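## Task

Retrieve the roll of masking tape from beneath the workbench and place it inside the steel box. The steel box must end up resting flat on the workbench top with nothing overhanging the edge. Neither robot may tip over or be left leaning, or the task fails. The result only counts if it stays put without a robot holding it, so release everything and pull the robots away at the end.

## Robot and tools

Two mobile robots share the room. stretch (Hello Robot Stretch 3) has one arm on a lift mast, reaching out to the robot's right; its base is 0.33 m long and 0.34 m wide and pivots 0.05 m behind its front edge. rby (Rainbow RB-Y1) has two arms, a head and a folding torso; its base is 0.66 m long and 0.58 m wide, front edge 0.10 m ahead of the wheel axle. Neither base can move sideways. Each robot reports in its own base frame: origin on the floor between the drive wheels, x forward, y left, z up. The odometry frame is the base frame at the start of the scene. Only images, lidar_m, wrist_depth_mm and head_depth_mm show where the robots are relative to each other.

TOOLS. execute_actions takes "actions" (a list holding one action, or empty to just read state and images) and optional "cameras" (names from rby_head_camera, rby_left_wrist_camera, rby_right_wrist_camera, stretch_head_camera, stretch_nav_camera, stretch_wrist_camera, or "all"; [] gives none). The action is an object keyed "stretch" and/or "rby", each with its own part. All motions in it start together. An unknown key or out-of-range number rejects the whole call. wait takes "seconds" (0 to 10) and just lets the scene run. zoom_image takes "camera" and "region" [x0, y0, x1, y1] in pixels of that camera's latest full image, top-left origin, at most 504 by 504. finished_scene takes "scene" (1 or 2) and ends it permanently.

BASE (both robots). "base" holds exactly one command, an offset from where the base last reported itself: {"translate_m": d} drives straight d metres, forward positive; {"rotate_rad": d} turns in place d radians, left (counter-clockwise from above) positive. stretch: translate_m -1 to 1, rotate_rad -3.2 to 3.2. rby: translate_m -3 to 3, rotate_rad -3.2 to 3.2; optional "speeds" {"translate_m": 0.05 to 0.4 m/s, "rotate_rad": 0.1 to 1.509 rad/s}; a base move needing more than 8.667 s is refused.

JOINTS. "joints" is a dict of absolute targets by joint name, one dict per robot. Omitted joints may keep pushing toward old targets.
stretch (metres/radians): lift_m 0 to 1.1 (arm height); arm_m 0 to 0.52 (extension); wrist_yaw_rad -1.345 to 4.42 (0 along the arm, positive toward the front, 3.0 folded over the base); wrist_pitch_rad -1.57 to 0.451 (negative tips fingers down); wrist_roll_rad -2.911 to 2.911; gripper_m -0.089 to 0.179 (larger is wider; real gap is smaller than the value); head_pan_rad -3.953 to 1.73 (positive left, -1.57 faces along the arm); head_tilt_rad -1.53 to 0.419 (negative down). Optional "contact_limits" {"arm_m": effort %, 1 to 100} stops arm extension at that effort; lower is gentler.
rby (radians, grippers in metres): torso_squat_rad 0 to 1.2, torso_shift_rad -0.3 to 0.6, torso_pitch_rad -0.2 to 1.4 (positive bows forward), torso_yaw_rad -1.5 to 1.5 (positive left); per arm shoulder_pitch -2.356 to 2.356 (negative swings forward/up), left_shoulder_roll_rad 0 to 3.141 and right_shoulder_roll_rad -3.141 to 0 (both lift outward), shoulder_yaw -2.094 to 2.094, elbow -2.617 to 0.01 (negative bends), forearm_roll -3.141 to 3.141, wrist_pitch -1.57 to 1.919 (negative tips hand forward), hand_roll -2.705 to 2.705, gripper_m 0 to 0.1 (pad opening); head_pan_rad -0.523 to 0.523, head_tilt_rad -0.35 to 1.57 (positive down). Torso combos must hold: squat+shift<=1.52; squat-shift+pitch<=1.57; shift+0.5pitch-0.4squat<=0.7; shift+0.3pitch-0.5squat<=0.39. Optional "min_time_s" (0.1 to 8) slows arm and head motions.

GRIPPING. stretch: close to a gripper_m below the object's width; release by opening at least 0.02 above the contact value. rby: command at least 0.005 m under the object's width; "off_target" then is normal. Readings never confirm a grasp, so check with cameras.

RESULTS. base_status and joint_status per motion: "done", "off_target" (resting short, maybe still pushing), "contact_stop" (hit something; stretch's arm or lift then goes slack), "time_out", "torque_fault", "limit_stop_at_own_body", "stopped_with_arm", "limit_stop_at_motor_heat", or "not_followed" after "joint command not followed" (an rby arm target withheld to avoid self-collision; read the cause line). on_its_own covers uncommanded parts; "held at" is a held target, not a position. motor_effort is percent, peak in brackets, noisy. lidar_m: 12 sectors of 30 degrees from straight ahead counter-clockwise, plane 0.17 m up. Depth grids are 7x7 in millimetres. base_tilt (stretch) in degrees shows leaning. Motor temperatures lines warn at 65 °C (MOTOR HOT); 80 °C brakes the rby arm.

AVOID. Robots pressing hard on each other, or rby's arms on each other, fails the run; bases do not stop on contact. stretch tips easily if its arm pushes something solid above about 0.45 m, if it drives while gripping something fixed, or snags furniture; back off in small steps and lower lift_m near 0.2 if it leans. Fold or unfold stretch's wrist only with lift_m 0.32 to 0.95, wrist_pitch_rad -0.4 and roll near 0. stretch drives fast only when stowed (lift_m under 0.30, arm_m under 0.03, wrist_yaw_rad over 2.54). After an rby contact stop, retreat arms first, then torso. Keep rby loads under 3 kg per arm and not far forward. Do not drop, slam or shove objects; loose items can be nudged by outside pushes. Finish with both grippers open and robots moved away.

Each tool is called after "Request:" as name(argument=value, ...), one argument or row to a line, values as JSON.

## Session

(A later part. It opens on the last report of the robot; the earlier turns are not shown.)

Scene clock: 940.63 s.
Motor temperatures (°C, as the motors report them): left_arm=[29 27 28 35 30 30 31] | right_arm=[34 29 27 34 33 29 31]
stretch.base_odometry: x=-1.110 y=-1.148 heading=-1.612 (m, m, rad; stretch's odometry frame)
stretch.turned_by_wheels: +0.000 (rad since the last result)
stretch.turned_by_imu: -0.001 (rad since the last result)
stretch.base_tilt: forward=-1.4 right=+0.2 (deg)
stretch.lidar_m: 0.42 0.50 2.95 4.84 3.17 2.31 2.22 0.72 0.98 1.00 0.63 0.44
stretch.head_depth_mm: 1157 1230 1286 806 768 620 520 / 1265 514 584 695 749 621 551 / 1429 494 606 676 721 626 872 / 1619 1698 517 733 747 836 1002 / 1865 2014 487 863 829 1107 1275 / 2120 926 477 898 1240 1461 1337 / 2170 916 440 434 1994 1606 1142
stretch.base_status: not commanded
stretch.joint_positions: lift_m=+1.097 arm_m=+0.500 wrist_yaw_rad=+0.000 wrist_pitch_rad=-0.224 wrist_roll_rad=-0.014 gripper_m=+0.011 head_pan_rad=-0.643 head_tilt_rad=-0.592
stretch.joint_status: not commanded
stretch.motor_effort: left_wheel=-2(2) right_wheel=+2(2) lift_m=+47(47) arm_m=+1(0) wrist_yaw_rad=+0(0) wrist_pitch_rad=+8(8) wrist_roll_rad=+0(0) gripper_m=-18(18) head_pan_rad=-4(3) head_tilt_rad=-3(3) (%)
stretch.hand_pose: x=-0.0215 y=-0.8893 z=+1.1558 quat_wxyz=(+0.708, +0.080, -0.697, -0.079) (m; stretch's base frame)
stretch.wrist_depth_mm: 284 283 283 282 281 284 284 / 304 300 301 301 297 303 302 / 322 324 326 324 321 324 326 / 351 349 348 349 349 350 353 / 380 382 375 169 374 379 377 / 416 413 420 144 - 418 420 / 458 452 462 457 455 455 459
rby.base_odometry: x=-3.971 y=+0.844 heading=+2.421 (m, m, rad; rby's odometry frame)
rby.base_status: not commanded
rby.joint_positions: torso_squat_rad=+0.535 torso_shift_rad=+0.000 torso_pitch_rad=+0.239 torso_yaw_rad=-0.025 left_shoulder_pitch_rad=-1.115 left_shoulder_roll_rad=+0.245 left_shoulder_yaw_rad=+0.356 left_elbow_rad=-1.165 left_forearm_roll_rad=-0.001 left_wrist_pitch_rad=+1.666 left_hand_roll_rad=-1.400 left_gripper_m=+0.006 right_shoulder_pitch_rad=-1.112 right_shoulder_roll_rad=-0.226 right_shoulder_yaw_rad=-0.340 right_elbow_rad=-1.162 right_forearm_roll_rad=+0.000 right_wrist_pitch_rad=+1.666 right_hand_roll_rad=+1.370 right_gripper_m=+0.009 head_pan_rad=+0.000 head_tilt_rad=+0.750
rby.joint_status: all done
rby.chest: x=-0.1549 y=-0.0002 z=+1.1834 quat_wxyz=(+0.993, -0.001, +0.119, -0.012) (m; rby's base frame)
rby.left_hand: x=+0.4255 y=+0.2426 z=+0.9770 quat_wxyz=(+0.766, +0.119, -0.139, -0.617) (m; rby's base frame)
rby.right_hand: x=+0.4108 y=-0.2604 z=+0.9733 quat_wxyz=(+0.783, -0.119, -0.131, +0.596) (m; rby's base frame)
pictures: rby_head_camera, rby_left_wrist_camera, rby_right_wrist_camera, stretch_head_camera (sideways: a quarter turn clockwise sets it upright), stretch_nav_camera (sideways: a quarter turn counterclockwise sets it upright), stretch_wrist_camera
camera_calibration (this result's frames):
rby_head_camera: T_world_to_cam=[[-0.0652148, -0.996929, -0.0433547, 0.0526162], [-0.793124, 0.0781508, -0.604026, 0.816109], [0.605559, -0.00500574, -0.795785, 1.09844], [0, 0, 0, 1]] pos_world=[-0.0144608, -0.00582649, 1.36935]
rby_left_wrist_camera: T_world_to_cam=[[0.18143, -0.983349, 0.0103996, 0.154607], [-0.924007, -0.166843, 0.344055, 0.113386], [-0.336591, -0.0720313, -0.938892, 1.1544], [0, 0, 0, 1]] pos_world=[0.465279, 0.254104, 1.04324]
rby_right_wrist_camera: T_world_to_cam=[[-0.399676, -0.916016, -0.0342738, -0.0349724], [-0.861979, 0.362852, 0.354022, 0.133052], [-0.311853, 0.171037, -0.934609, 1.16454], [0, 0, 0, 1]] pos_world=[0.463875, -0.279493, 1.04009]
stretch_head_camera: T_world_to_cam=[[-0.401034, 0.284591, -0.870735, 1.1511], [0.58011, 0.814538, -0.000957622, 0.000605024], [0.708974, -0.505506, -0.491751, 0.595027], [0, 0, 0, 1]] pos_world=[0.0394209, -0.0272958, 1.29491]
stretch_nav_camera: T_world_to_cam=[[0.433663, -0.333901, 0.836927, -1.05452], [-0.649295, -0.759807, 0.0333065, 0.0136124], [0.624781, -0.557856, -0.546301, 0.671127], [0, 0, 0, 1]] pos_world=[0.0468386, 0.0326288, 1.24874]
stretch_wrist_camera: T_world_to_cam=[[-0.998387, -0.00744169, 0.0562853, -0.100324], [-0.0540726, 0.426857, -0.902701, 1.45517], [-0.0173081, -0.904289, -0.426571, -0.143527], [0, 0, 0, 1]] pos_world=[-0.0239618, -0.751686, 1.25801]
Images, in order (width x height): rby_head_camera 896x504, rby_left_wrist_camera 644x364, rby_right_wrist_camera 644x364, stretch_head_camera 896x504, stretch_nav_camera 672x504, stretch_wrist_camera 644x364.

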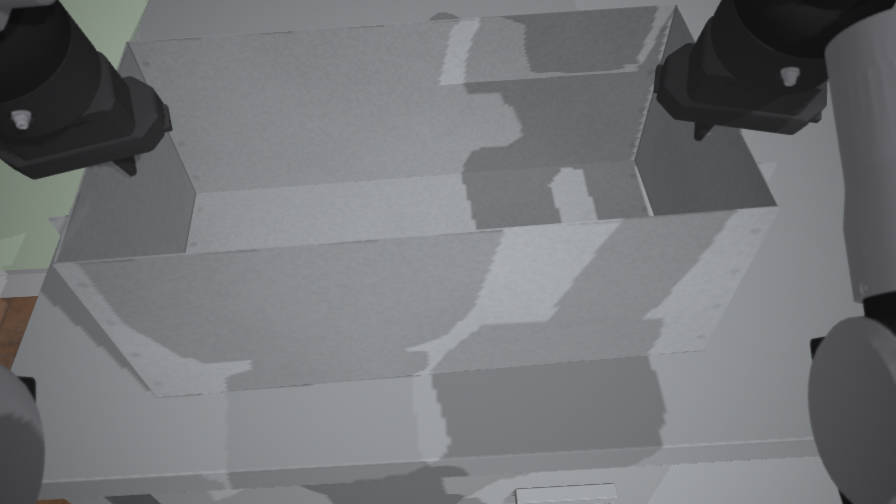

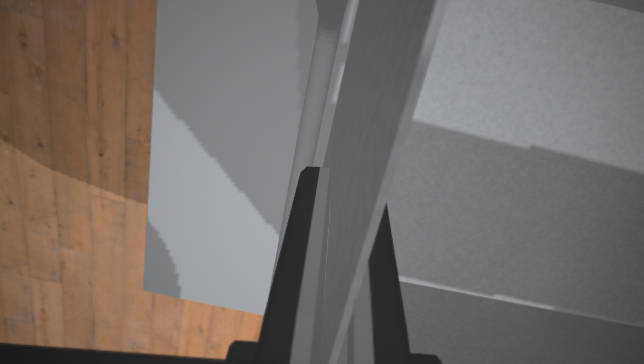

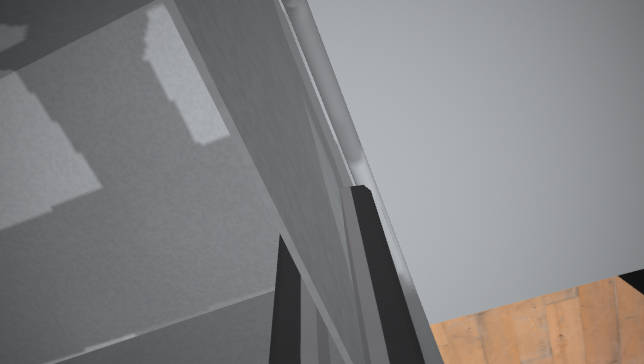

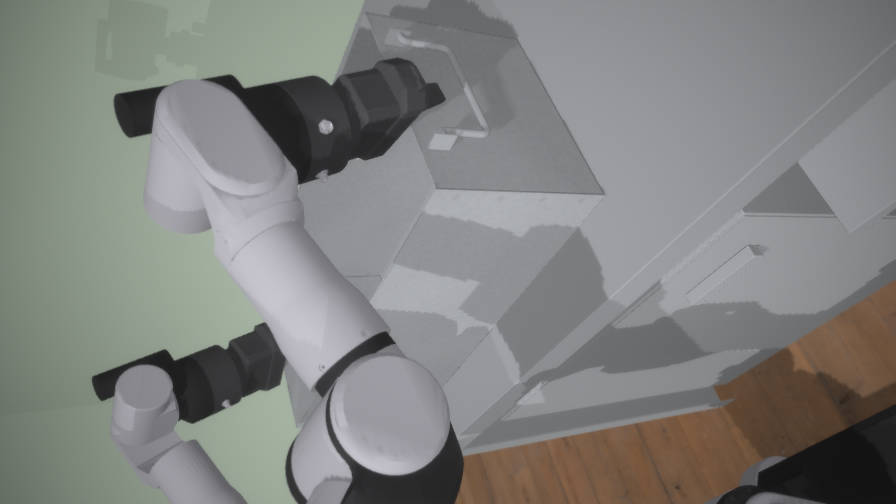

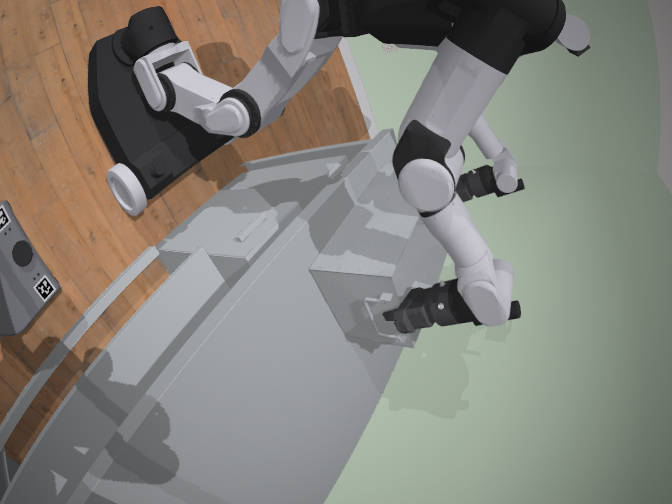

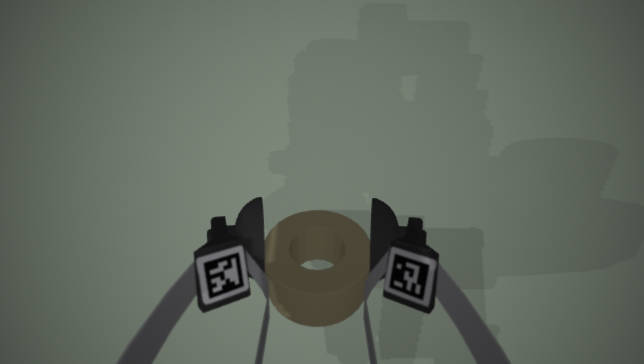

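Request:
execute_actions(
  actions=[
    {"rby": {"base": {"translate_m": -0.45}, "joints": {"left_gripper_m": 0.05, "right_gripper_m": 0.05, "left_elbow_rad": -1.5, "right_elbow_rad": -1.5, "torso_pitch_rad": 0.1, "head_tilt_rad": 0.55}, "min_time_s": 1.0}, "stretch": {"base": {"translate_m": 0.15}, "joints": {"lift_m": 1.0, "arm_m": 0.515, "wrist_pitch_rad": -0.05, "head_pan_rad": -0.9, "head_tilt_rad": -0.6}}},
  ],
)

Scene clock: 1031.77 s.
Motor temperatures (°C, as the motors report them): left_arm=[29 27 28 34 30 30 31] | right_arm=[33 29 27 33 33 29 31]
stretch.base_odometry: x=-1.116 y=-1.298 heading=-1.612 (m, m, rad; stretch's odometry frame)
stretch.turned_by_wheels: +0.000 (rad since the last result)
stretch.turned_by_imu: -0.003 (rad since the last result)
stretch.base_tilt: forward=-1.4 right=+0.1 (deg)
stretch.lidar_m: 2.27 0.42 0.40 4.83 3.41 2.46 2.37 0.86 1.04 1.00 0.46 0.49
stretch.head_depth_mm: 975 1043 1125 1008 766 619 520 / 1036 1121 1209 710 741 620 521 / 1119 1207 1291 797 640 621 534 / 1205 1311 1383 889 596 622 738 / 1311 1440 986 939 669 641 850 / 1436 1600 1010 699 727 836 1057 / 1571 1772 980 758 779 1043 1281
stretch.base_status: done
stretch.joint_positions: lift_m=+1.001 arm_m=+0.515 wrist_yaw_rad=+0.000 wrist_pitch_rad=-0.076 wrist_roll_rad=-0.014 gripper_m=+0.011 head_pan_rad=-0.893 head_tilt_rad=-0.592
stretch.joint_status: all done
stretch.motor_effort: left_wheel=-3(4) right_wheel=+2(9) lift_m=+19(42) arm_m=+1(0) wrist_yaw_rad=-1(1) wrist_pitch_rad=+8(8) wrist_roll_rad=+0(0) gripper_m=-19(19) head_pan_rad=-4(28) head_tilt_rad=-3(3) (%)
stretch.hand_pose: x=-0.0215 y=-0.9134 z=+1.0959 quat_wxyz=(+0.712, +0.027, -0.701, -0.027) (m; stretch's base frame)
stretch.wrist_depth_mm: 273 271 274 273 272 274 276 / 284 283 284 287 283 285 286 / 299 303 297 299 301 298 301 / 309 317 314 317 317 317 318 / 330 331 327 169 325 337 332 / 355 353 358 144 - 352 352 / 371 374 377 375 378 374 372
rby.base_odometry: x=-3.633 y=+0.547 heading=+2.419 (m, m, rad; rby's odometry frame)
rby.base_status: done
rby.joint_positions: torso_squat_rad=+0.535 torso_shift_rad=+0.000 torso_pitch_rad=+0.100 torso_yaw_rad=-0.025 left_shoulder_pitch_rad=-1.118 left_shoulder_roll_rad=+0.244 left_shoulder_yaw_rad=+0.356 left_elbow_rad=-1.500 left_forearm_roll_rad=+0.000 left_wrist_pitch_rad=+1.666 left_hand_roll_rad=-1.400 left_gripper_m=+0.050 right_shoulder_pitch_rad=-1.114 right_shoulder_roll_rad=-0.225 right_shoulder_yaw_rad=-0.340 right_elbow_rad=-1.500 right_forearm_roll_rad=+0.000 right_wrist_pitch_rad=+1.666 right_hand_roll_rad=+1.370 right_gripper_m=+0.050 head_pan_rad=+0.000 head_tilt_rad=+0.550
rby.joint_status: all done
rby.chest: x=-0.1973 y=-0.0002 z=+1.1906 quat_wxyz=(+0.999, +0.000, +0.050, -0.012) (m; rby's base frame)
rby.left_hand: x=+0.4145 y=+0.2433 z=+1.1845 quat_wxyz=(+0.711, +0.266, -0.311, -0.571) (m; rby's base frame)
rby.right_hand: x=+0.4017 y=-0.2606 z=+1.1792 quat_wxyz=(+0.728, -0.266, -0.306, +0.553) (m; rby's base frame)
pictures: rby_head_camera, rby_left_wrist_camera, rby_right_wrist_camera, stretch_head_camera (sideways: a quarter turn clockwise sets it upright), stretch_nav_camera (sideways: a quarter turn counterclockwise sets it upright), stretch_wrist_camera
camera_calibration (this result's frames):
rby_head_camera: T_world_to_cam=[[-0.0472225, -0.997222, -0.0575989, 0.0712991], [-0.547433, 0.0740694, -0.833565, 1.12685], [0.835516, -0.00783154, -0.54941, 0.846074], [0, 0, 0, 1]] pos_world=[-0.0866659, -0.00573814, 1.40825]
rby_left_wrist_camera: T_world_to_cam=[[0.160843, -0.983733, 0.0799915, 0.0813507], [-0.978156, -0.169694, -0.12006, 0.604774], [0.131681, -0.0589334, -0.989539, 1.20829], [0, 0, 0, 1]] pos_world=[0.419369, 0.253863, 1.26176]
rby_right_wrist_camera: T_world_to_cam=[[-0.342529, -0.919291, -0.193849, 0.132622], [-0.926906, 0.364343, -0.0899927, 0.602439], [0.153357, 0.148855, -0.976895, 1.21131], [0, 0, 0, 1]] pos_world=[0.418068, -0.277887, 1.26325]
stretch_head_camera: T_world_to_cam=[[-0.318182, 0.374955, -0.870729, 1.15059], [0.763566, 0.64573, -0.000957295, -0.000514486], [0.561896, -0.665163, -0.491763, 0.59594], [0, 0, 0, 1]] pos_world=[0.0316335, -0.0346897, 1.29491]
stretch_nav_camera: T_world_to_cam=[[0.3376, -0.430804, 0.836919, -1.05393], [-0.817063, -0.575586, 0.0333074, 0.0146347], [0.46737, -0.69506, -0.546312, 0.672102], [0, 0, 0, 1]] pos_world=[0.0536432, 0.0215383, 1.24874]
stretch_wrist_camera: T_world_to_cam=[[-0.998386, 0.000816825, 0.0567841, -0.0901037], [-0.0541225, 0.289162, -0.955749, 1.34372], [-0.0172005, -0.95728, -0.288651, -0.390467], [0, 0, 0, 1]] pos_world=[-0.0239491, -0.762264, 1.17667]
Images, in order (width x height): rby_head_camera 896x504, rby_left_wrist_camera 644x364, rby_right_wrist_camera 644x364, stretch_head_camera 896x504, stretch_nav_camera 672x504, stretch_wrist_camera 644x364.

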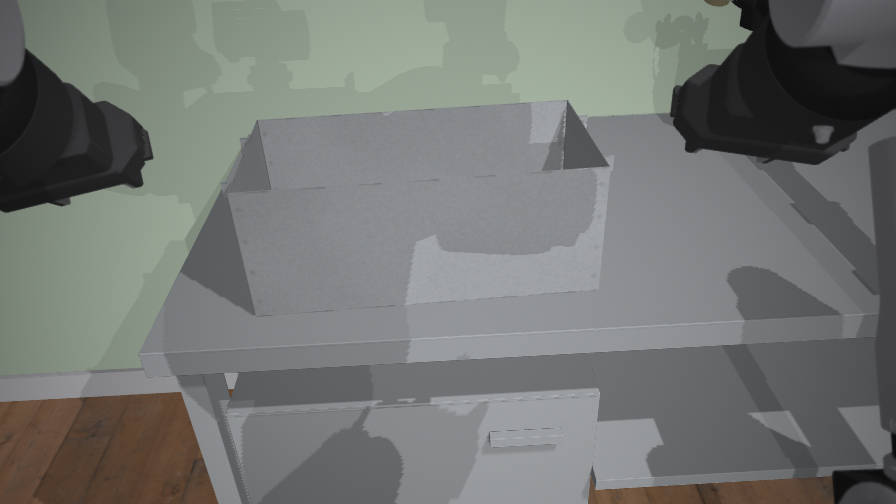

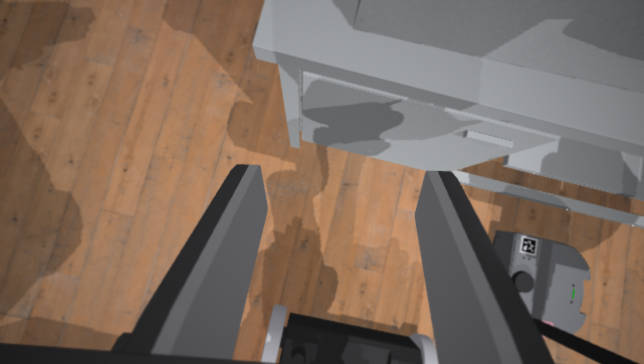

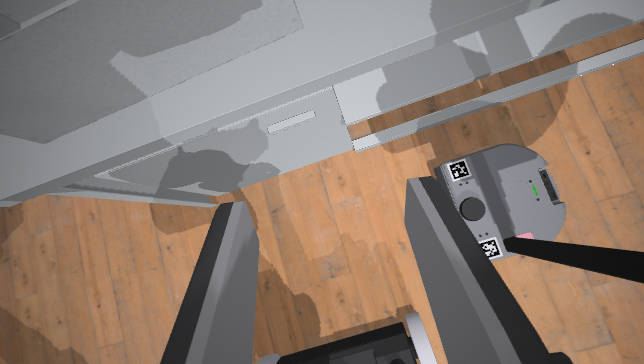

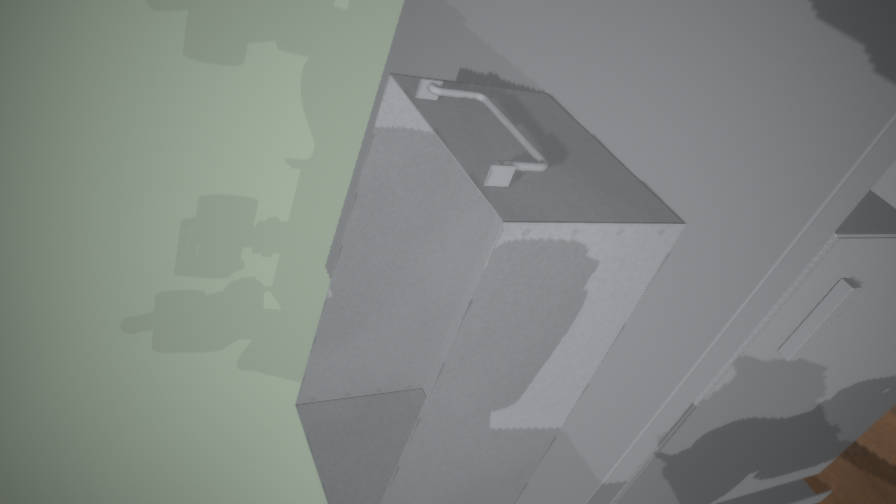

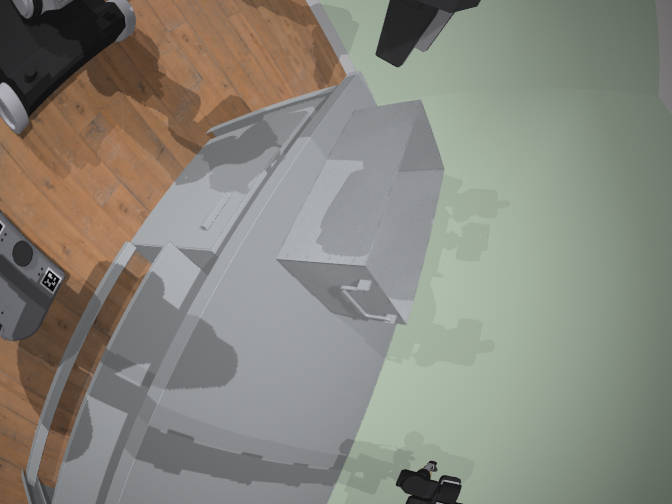

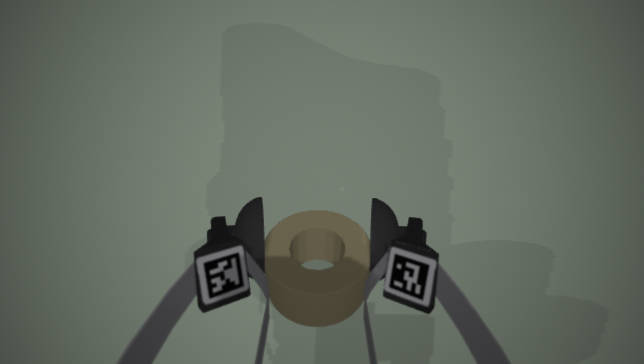

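Request:
execute_actions(
  actions=[
    {"rby": {"base": {"translate_m": -0.2}, "joints": {"torso_yaw_rad": 0.3, "head_pan_rad": -0.4, "head_tilt_rad": 0.35}}, "stretch": {"base": {"rotate_rad": 0.69}, "joints": {"wrist_yaw_rad": 0.92, "head_pan_rad": -1.45, "head_tilt_rad": -0.55}}},
  ],
)

Scene clock: 1076.00 s.
Motor temperatures (°C, as the motors report them): left_arm=[28 27 28 34 30 30 31] | right_arm=[32 29 27 32 33 28 31]
stretch.base_odometry: x=-1.116 y=-1.298 heading=-0.922 (m, m, rad; stretch's odometry frame)
stretch.turned_by_wheels: +0.690 (rad since the last result)
stretch.turned_by_imu: +0.679 (rad since the last result)
stretch.base_tilt: forward=-1.4 right=+0.1 (deg)
stretch.lidar_m: 0.61 0.57 4.82 2.95 2.37 0.86 0.89 1.01 0.72 0.46 0.60 2.27
stretch.head_depth_mm: 1062 1110 1220 740 693 641 534 / 1151 1243 1341 822 584 625 535 / 1262 1342 1429 912 594 625 570 / 1392 1515 994 982 674 645 790 / 1565 1708 1038 738 755 720 1006 / 1758 1955 2093 820 822 1075 1287 / 2029 2219 2400 1046 1109 1568 1374
stretch.base_status: done
stretch.joint_positions: lift_m=+1.001 arm_m=+0.515 wrist_yaw_rad=+0.919 wrist_pitch_rad=-0.075 wrist_roll_rad=-0.014 gripper_m=+0.011 head_pan_rad=-1.443 head_tilt_rad=-0.556
stretch.joint_status: all done
stretch.motor_effort: left_wheel=-3(12) right_wheel=+3(10) lift_m=+18(18) arm_m=+1(1) wrist_yaw_rad=+0(1) wrist_pitch_rad=+8(8) wrist_roll_rad=+0(0) gripper_m=-20(17) head_pan_rad=-4(40) head_tilt_rad=+3(10) (%)
stretch.hand_pose: x=+0.1803 y=-0.8137 z=+1.0960 quat_wxyz=(+0.650, +0.335, -0.616, +0.292) (m; stretch's base frame)
stretch.wrist_depth_mm: - - - - - - 731 / - - - - - - 717 / - - - - - - 708 / - - - - - - 724 / - - - 169 - - 718 / - - 370 144 - - 721 / - 287 391 391 365 531 524
rby.base_odometry: x=-3.483 y=+0.414 heading=+2.418 (m, m, rad; rby's odometry frame)
rby.base_status: done
rby.joint_positions: torso_squat_rad=+0.535 torso_shift_rad=+0.000 torso_pitch_rad=+0.100 torso_yaw_rad=+0.300 left_shoulder_pitch_rad=-1.118 left_shoulder_roll_rad=+0.244 left_shoulder_yaw_rad=+0.356 left_elbow_rad=-1.500 left_forearm_roll_rad=+0.000 left_wrist_pitch_rad=+1.666 left_hand_roll_rad=-1.400 left_gripper_m=+0.050 right_shoulder_pitch_rad=-1.114 right_shoulder_roll_rad=-0.225 right_shoulder_yaw_rad=-0.340 right_elbow_rad=-1.500 right_forearm_roll_rad=+0.000 right_wrist_pitch_rad=+1.666 right_hand_roll_rad=+1.370 right_gripper_m=+0.050 head_pan_rad=-0.400 head_tilt_rad=+0.350
rby.joint_status: all done
rby.chest: x=-0.1973 y=-0.0001 z=+1.1906 quat_wxyz=(+0.988, +0.008, +0.049, +0.149) (m; rby's base frame)
rby.left_hand: x=+0.3054 y=+0.4250 z=+1.1956 quat_wxyz=(+0.789, +0.324, -0.255, -0.454) (m; rby's base frame)
rby.right_hand: x=+0.4532 y=-0.0562 z=+1.1742 quat_wxyz=(+0.633, -0.201, -0.354, +0.658) (m; rby's base frame)
pictures: rby_head_camera, rby_left_wrist_camera, rby_right_wrist_camera, stretch_head_camera (sideways: a quarter turn clockwise sets it upright), stretch_nav_camera (sideways: a quarter turn counterclockwise sets it upright), stretch_wrist_camera
camera_calibration (this result's frames):
rby_head_camera: T_world_to_cam=[[-0.1092, -0.992587, -0.0533545, 0.0627234], [-0.364898, 0.089957, -0.926692, 1.2835], [0.924622, -0.0817261, -0.372016, 0.615365], [0, 0, 0, 1]] pos_world=[-0.093784, -0.00291002, 1.42168]
rby_left_wrist_camera: T_world_to_cam=[[0.465192, -0.883816, 0.0496567, 0.177623], [-0.874263, -0.467511, -0.130759, 0.637827], [0.138782, 0.0174149, -0.99017, 1.21047], [0, 0, 0, 1]] pos_world=[0.307009, 0.434097, 1.27315]
rby_right_wrist_camera: T_world_to_cam=[[-0.0333761, -0.973828, -0.224824, 0.230479], [-0.995075, 0.0533855, -0.0835167, 0.581097], [0.0933332, 0.22093, -0.970814, 1.19225], [0, 0, 0, 1]] pos_world=[0.474651, -0.0699785, 1.2578]
stretch_head_camera: T_world_to_cam=[[-0.0712138, 0.454651, -0.887818, 1.17137], [0.98849, 0.151277, -0.00182032, -0.000762896], [0.133478, -0.877729, -0.460191, 0.557472], [0, 0, 0, 1]] pos_world=[0.00976142, -0.0431403, 1.29651]
stretch_nav_camera: T_world_to_cam=[[0.0587225, -0.51358, 0.85603, -1.07715], [-0.997569, -0.062419, 0.0309832, 0.01876], [0.0375201, -0.855768, -0.515997, 0.635283], [0, 0, 0, 1]] pos_world=[0.0581312, -0.00837535, 1.24929]
stretch_wrist_camera: T_world_to_cam=[[-0.606015, -0.793424, 0.0567834, -0.605729], [-0.262361, 0.131979, -0.955902, 1.23575], [0.750941, -0.594188, -0.288145, -0.135098], [0, 0, 0, 1]] pos_world=[0.058582, -0.723966, 1.17672]
Images, in order (width x height): rby_head_camera 896x504, rby_left_wrist_camera 644x364, rby_right_wrist_camera 644x364, stretch_head_camera 896x504, stretch_nav_camera 672x504, stretch_wrist_camera 644x364.

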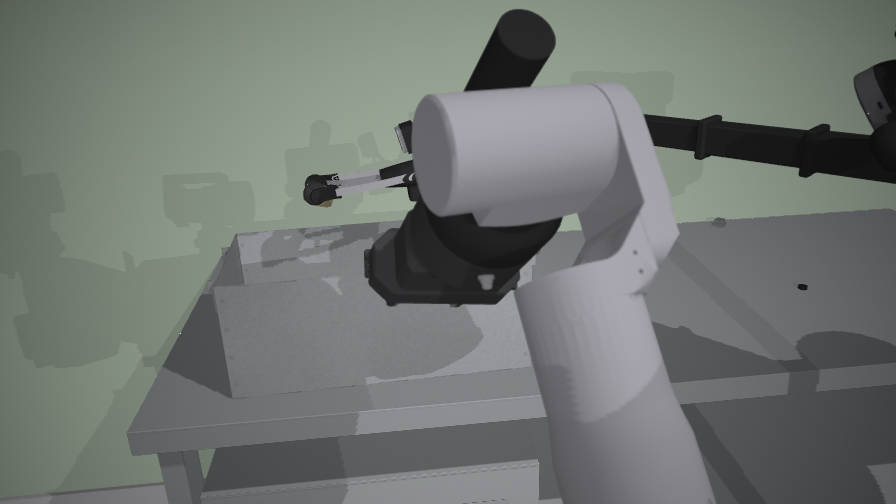

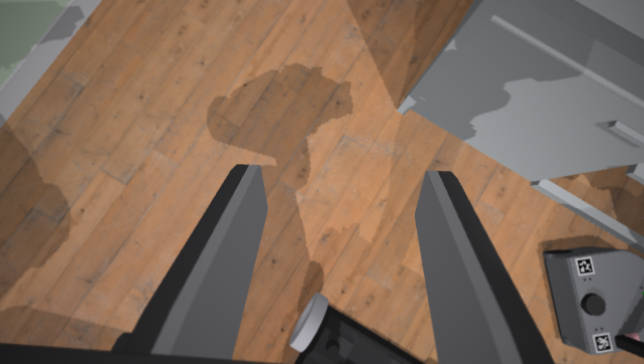

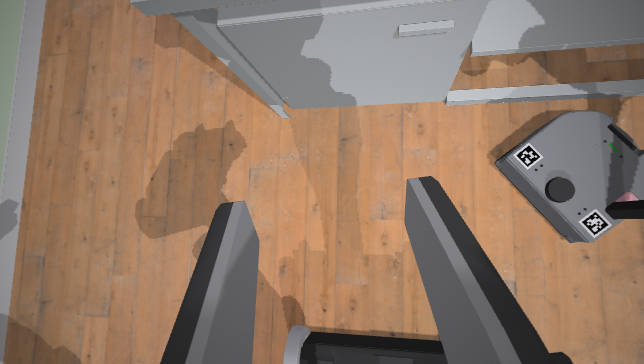

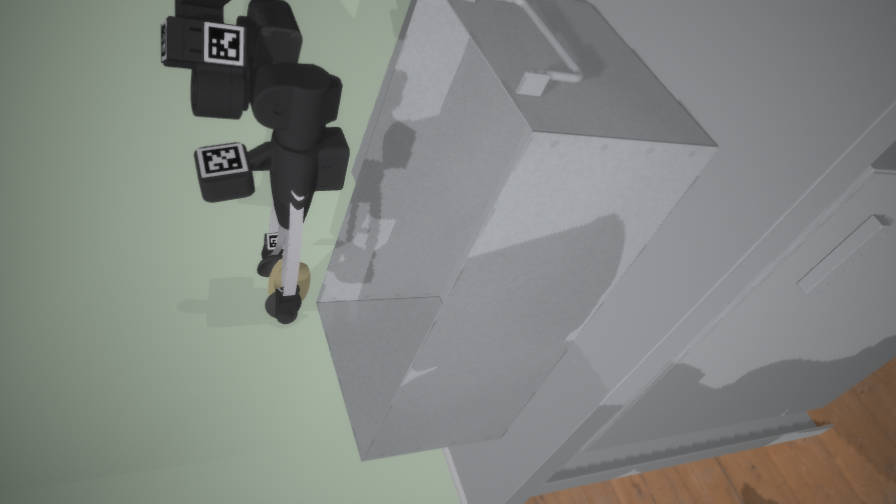

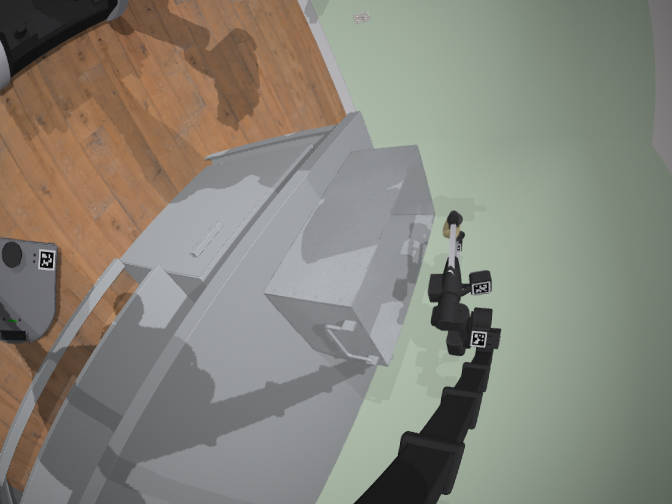

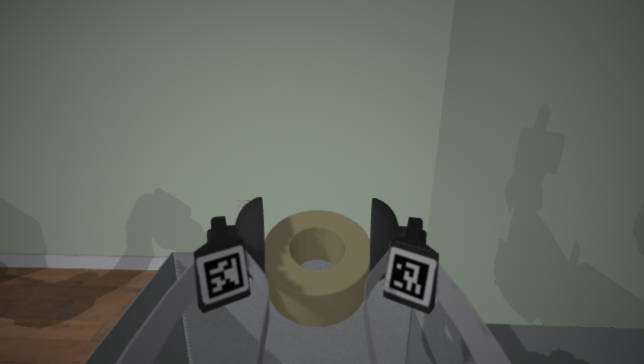

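Request:
execute_actions(
  actions=[
    {"rby": {"joints": {"right_shoulder_pitch_rad": -0.5, "left_shoulder_pitch_rad": -0.5}}, "stretch": {"joints": {"wrist_pitch_rad": -1.05, "lift_m": 0.94}}},
  ],
)

Scene clock: 1093.50 s.
Motor temperatures (°C, as the motors report them): left_arm=[28 27 28 34 30 30 31] | right_arm=[32 29 27 32 33 28 31]
stretch.base_odometry: x=-1.116 y=-1.298 heading=-0.922 (m, m, rad; stretch's odometry frame)
stretch.turned_by_wheels: +0.000 (rad since the last result)
stretch.turned_by_imu: -0.001 (rad since the last result)
stretch.base_tilt: forward=-1.4 right=+0.1 (deg)
stretch.lidar_m: 0.61 0.57 4.82 2.95 2.37 0.86 0.89 1.01 0.72 0.46 0.60 2.27
stretch.head_depth_mm: 1061 1124 - 740 693 642 535 / 1152 1235 1353 840 583 624 535 / 1264 1361 1445 912 593 626 570 / 1394 1513 1559 982 674 644 789 / 1558 1718 1721 738 756 722 1004 / 1773 1957 2100 823 820 1070 1280 / 2033 2218 2432 1043 1108 1560 1369
stretch.base_status: not commanded
stretch.joint_positions: lift_m=+0.941 arm_m=+0.515 wrist_yaw_rad=+0.919 wrist_pitch_rad=-1.055 wrist_roll_rad=-0.014 gripper_m=+0.011 head_pan_rad=-1.443 head_tilt_rad=-0.556
stretch.joint_status: all done
stretch.motor_effort: left_wheel=-3(3) right_wheel=+2(2) lift_m=+19(19) arm_m=+1(0) wrist_yaw_rad=+0(1) wrist_pitch_rad=+2(7) wrist_roll_rad=+0(0) gripper_m=-18(18) head_pan_rad=-4(3) head_tilt_rad=+3(3) (%)
stretch.hand_pose: x=+0.0622 y=-0.7238 z=+0.8444 quat_wxyz=(+0.709, +0.590, -0.384, -0.044) (m; stretch's base frame)
stretch.wrist_depth_mm: 198 261 263 267 268 189 126 / 198 250 253 254 255 187 126 / 198 240 243 243 244 188 126 / 198 231 234 232 233 187 126 / 200 222 224 169 227 187 125 / 200 215 212 145 - 187 125 / 201 205 207 206 208 173 125
rby.base_odometry: x=-3.483 y=+0.414 heading=+2.418 (m, m, rad; rby's odometry frame)
rby.base_status: not commanded
rby.joint_positions: torso_squat_rad=+0.535 torso_shift_rad=+0.000 torso_pitch_rad=+0.100 torso_yaw_rad=+0.300 left_shoulder_pitch_rad=-0.500 left_shoulder_roll_rad=+0.244 left_shoulder_yaw_rad=+0.356 left_elbow_rad=-1.500 left_forearm_roll_rad=+0.000 left_wrist_pitch_rad=+1.666 left_hand_roll_rad=-1.400 left_gripper_m=+0.050 right_shoulder_pitch_rad=-0.500 right_shoulder_roll_rad=-0.225 right_shoulder_yaw_rad=-0.340 right_elbow_rad=-1.500 right_forearm_roll_rad=+0.000 right_wrist_pitch_rad=+1.666 right_hand_roll_rad=+1.370 right_gripper_m=+0.050 head_pan_rad=-0.400 head_tilt_rad=+0.350
rby.joint_status: all done
rby.chest: x=-0.1972 y=-0.0001 z=+1.1906 quat_wxyz=(+0.988, +0.008, +0.049, +0.149) (m; rby's base frame)
rby.left_hand: x=+0.1126 y=+0.4978 z=+0.8913 quat_wxyz=(+0.896, +0.155, -0.025, -0.414) (m; rby's base frame)
rby.right_hand: x=+0.3299 y=-0.2064 z=+0.8646 quat_wxyz=(+0.743, -0.106, -0.084, +0.656) (m; rby's base frame)
pictures: rby_head_camera, rby_left_wrist_camera, rby_right_wrist_camera, stretch_head_camera (sideways: a quarter turn clockwise sets it upright), stretch_nav_camera (sideways: a quarter turn counterclockwise sets it upright), stretch_wrist_camera
camera_calibration (this result's frames):
rby_head_camera: T_world_to_cam=[[-0.109215, -0.992586, -0.0533399, 0.0627116], [-0.365083, 0.0899655, -0.926618, 1.28341], [0.924546, -0.0817275, -0.372202, 0.615476], [0, 0, 0, 1]] pos_world=[-0.0936343, -0.00291491, 1.42166]
rby_left_wrist_camera: T_world_to_cam=[[0.633331, -0.761468, -0.13805, 0.434235], [-0.669202, -0.62847, 0.396477, 0.0506368], [-0.388665, -0.158718, -0.907606, 1.00812], [0, 0, 0, 1]] pos_world=[0.150693, 0.522486, 0.954846]
rby_right_wrist_camera: T_world_to_cam=[[-0.273674, -0.960358, 0.0530592, -0.147765], [-0.868543, 0.270456, 0.415315, 0.012309], [-0.413201, 0.0675768, -0.908129, 1.01768], [0, 0, 0, 1]] pos_world=[0.390759, -0.214008, 0.926915]
stretch_head_camera: T_world_to_cam=[[-0.0712138, 0.454651, -0.887818, 1.17137], [0.98849, 0.151277, -0.00182032, -0.000762901], [0.133478, -0.877729, -0.460191, 0.557472], [0, 0, 0, 1]] pos_world=[0.00976142, -0.0431403, 1.29651]
stretch_nav_camera: T_world_to_cam=[[0.0587225, -0.513581, 0.85603, -1.07715], [-0.997569, -0.062419, 0.0309832, 0.01876], [0.0375201, -0.855768, -0.515997, 0.635283], [0, 0, 0, 1]] pos_world=[0.0581312, -0.00837534, 1.24929]
stretch_wrist_camera: T_world_to_cam=[[-0.568778, -0.821843, 0.0326348, -0.594212], [-0.791686, 0.536287, -0.292624, 0.717944], [0.222989, -0.192274, -0.955671, 0.821945], [0, 0, 0, 1]] pos_world=[0.0471268, -0.715334, 1.01499]
Images, in order (width x height): rby_head_camera 896x504, rby_left_wrist_camera 644x364, rby_right_wrist_camera 644x364, stretch_head_camera 896x504, stretch_nav_camera 672x504, stretch_wrist_camera 644x364.

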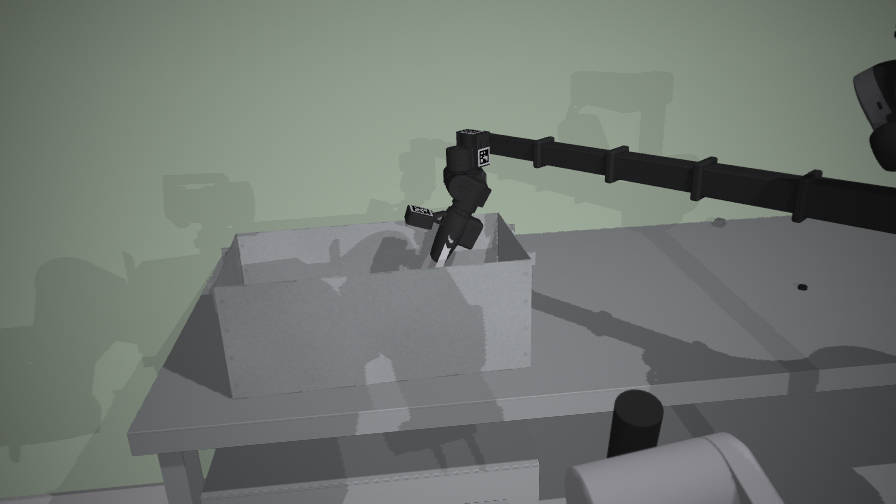

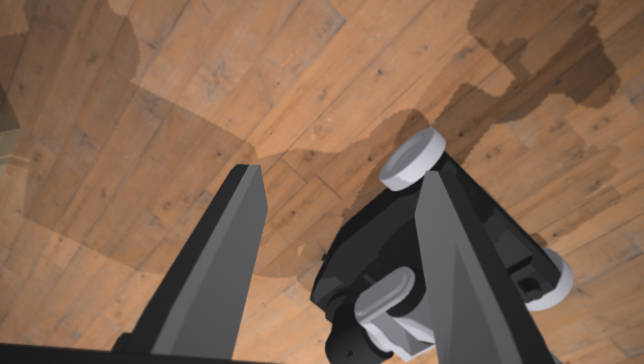

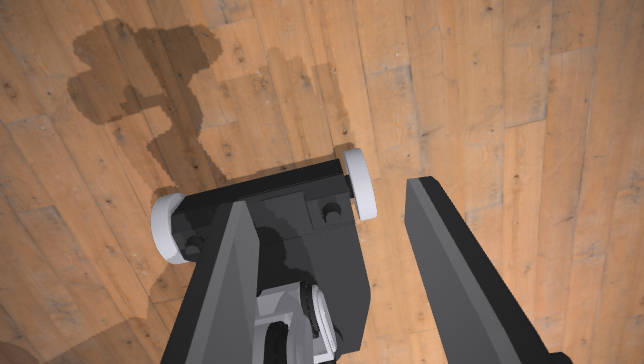

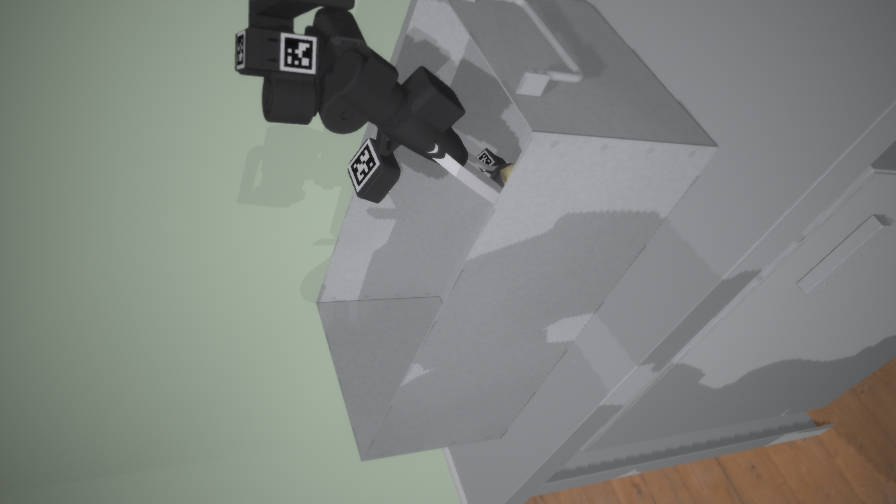

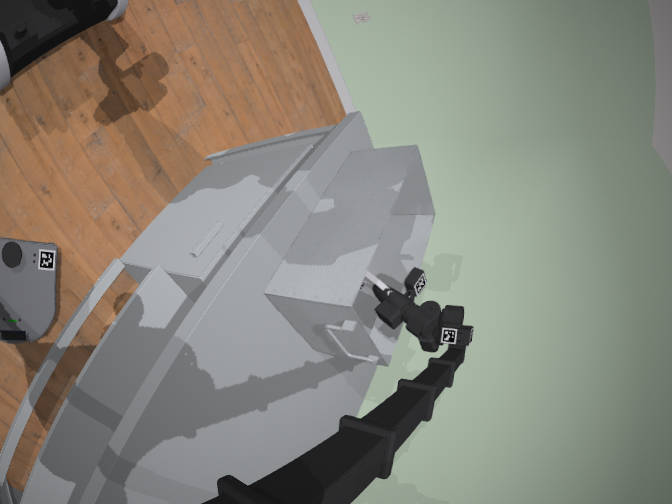

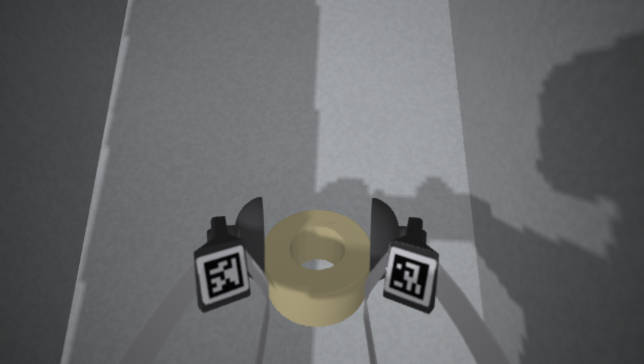

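Request:
zoom_image(
  camera="stretch_wrist_camera",
  region=[180, 170, 460, 364],
)

Region (180, 170, 460, 364) of stretch_wrist_camera's 644x364 image, scaled by 1.800; it fills the top 349 rows of this view, and the rest is white.

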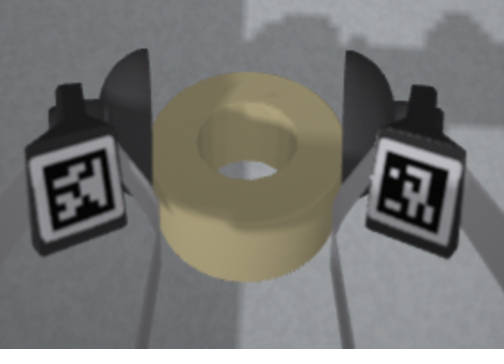

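Request:
execute_actions(
  actions=[
    {"stretch": {"joints": {"lift_m": 0.921, "gripper_m": 0.09}}},
  ],
  cameras=["stretch_wrist_camera", "rby_head_camera", "stretch_head_camera"],
)

Scene clock: 1149.80 s.
Motor temperatures (°C, as the motors report them): left_arm=[28 27 28 34 30 30 31] | right_arm=[31 29 27 32 33 28 31]
stretch.base_odometry: x=-1.116 y=-1.298 heading=-0.922 (m, m, rad; stretch's odometry frame)
stretch.turned_by_wheels: +0.000 (rad since the last result)
stretch.turned_by_imu: -0.001 (rad since the last result)
stretch.base_tilt: forward=-1.4 right=+0.1 (deg)
stretch.lidar_m: 0.61 0.56 4.84 2.93 2.37 0.86 0.89 1.01 0.72 0.46 0.60 2.27
stretch.head_depth_mm: 1064 1132 - 736 694 643 535 / 1155 1236 1327 839 583 625 536 / 1264 1363 1437 925 592 626 569 / 1390 1520 1548 984 675 646 791 / 1553 1716 1733 738 755 720 1004 / 1768 1967 2092 822 822 1070 1282 / 2039 2238 2397 1046 1108 1559 1371
stretch.base_status: not commanded
stretch.joint_positions: lift_m=+0.922 arm_m=+0.515 wrist_yaw_rad=+0.919 wrist_pitch_rad=-1.056 wrist_roll_rad=-0.014 gripper_m=+0.090 head_pan_rad=-1.443 head_tilt_rad=-0.556
stretch.joint_status: all done
stretch.motor_effort: left_wheel=-3(3) right_wheel=+3(3) lift_m=+18(18) arm_m=+1(1) wrist_yaw_rad=+0(0) wrist_pitch_rad=+2(2) wrist_roll_rad=+0(0) gripper_m=-1(83) head_pan_rad=-5(3) head_tilt_rad=+3(3) (%)
stretch.hand_pose: x=+0.0621 y=-0.7237 z=+0.8254 quat_wxyz=(+0.709, +0.591, -0.384, -0.044) (m; stretch's base frame)
stretch.wrist_depth_mm: 198 241 243 246 244 188 126 / 199 230 231 232 233 188 126 / 199 221 220 223 225 187 126 / 199 211 212 212 214 186 126 / 199 204 204 205 204 187 126 / 192 196 194 175 196 174 125 / 187 188 189 188 189 188 125
rby.base_odometry: x=-3.483 y=+0.414 heading=+2.418 (m, m, rad; rby's odometry frame)
rby.base_status: not commanded
rby.joint_positions: torso_squat_rad=+0.535 torso_shift_rad=+0.000 torso_pitch_rad=+0.100 torso_yaw_rad=+0.300 left_shoulder_pitch_rad=-0.500 left_shoulder_roll_rad=+0.244 left_shoulder_yaw_rad=+0.356 left_elbow_rad=-1.500 left_forearm_roll_rad=+0.000 left_wrist_pitch_rad=+1.666 left_hand_roll_rad=-1.400 left_gripper_m=+0.050 right_shoulder_pitch_rad=-0.500 right_shoulder_roll_rad=-0.225 right_shoulder_yaw_rad=-0.340 right_elbow_rad=-1.500 right_forearm_roll_rad=+0.000 right_wrist_pitch_rad=+1.666 right_hand_roll_rad=+1.370 right_gripper_m=+0.050 head_pan_rad=-0.400 head_tilt_rad=+0.350
rby.joint_status: not commanded
rby.chest: x=-0.1972 y=-0.0001 z=+1.1906 quat_wxyz=(+0.988, +0.008, +0.049, +0.149) (m; rby's base frame)
rby.left_hand: x=+0.1126 y=+0.4978 z=+0.8913 quat_wxyz=(+0.896, +0.155, -0.025, -0.414) (m; rby's base frame)
rby.right_hand: x=+0.3299 y=-0.2064 z=+0.8646 quat_wxyz=(+0.743, -0.106, -0.084, +0.656) (m; rby's base frame)
pictures: rby_head_camera, stretch_head_camera (sideways: a quarter turn clockwise sets it upright), stretch_wrist_camera
camera_calibration (this result's frames):
rby_head_camera: T_world_to_cam=[[-0.109215, -0.992586, -0.0533401, 0.0627118], [-0.365083, 0.0899655, -0.926618, 1.28341], [0.924546, -0.081727, -0.372202, 0.615476], [0, 0, 0, 1]] pos_world=[-0.0936342, -0.002915, 1.42166]
stretch_head_camera: T_world_to_cam=[[-0.0712138, 0.454651, -0.887818, 1.17137], [0.98849, 0.151277, -0.00182032, -0.000762895], [0.133479, -0.877729, -0.460191, 0.557472], [0, 0, 0, 1]] pos_world=[0.00976143, -0.0431403, 1.29651]
stretch_wrist_camera: T_world_to_cam=[[-0.568761, -0.821856, 0.0326032, -0.593567], [-0.791845, 0.53641, -0.291968, 0.711769], [0.222467, -0.191877, -0.955872, 0.80426], [0, 0, 0, 1]] pos_world=[0.0470916, -0.715308, 0.995936]
Images, in order (width x height): rby_head_camera 896x504, stretch_head_camera 896x504, stretch_wrist_camera 644x364.

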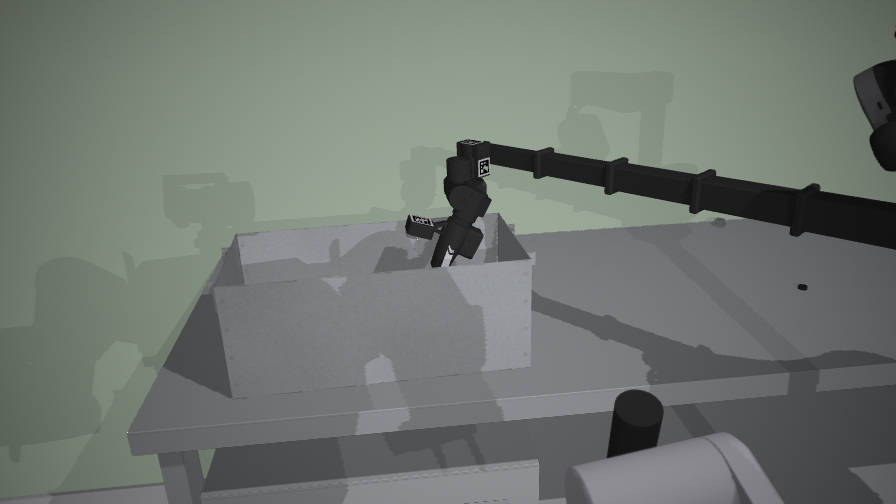

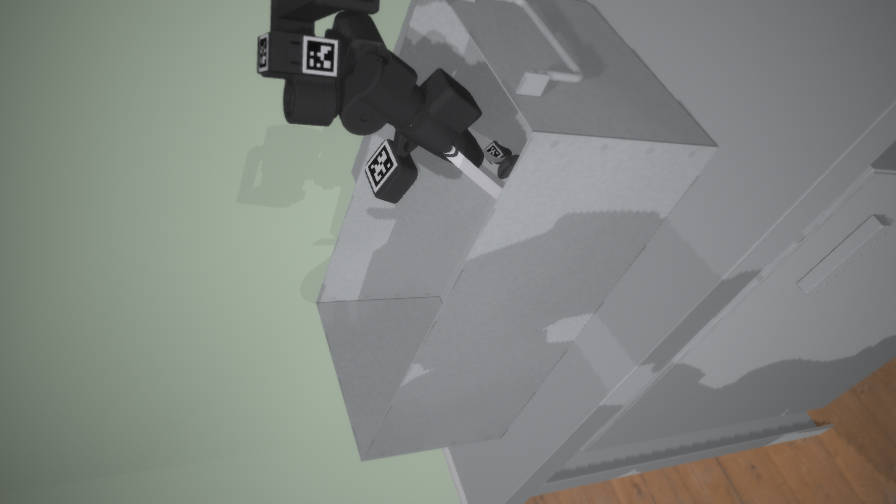

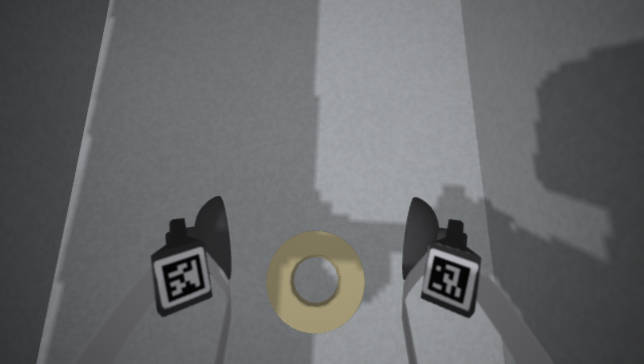

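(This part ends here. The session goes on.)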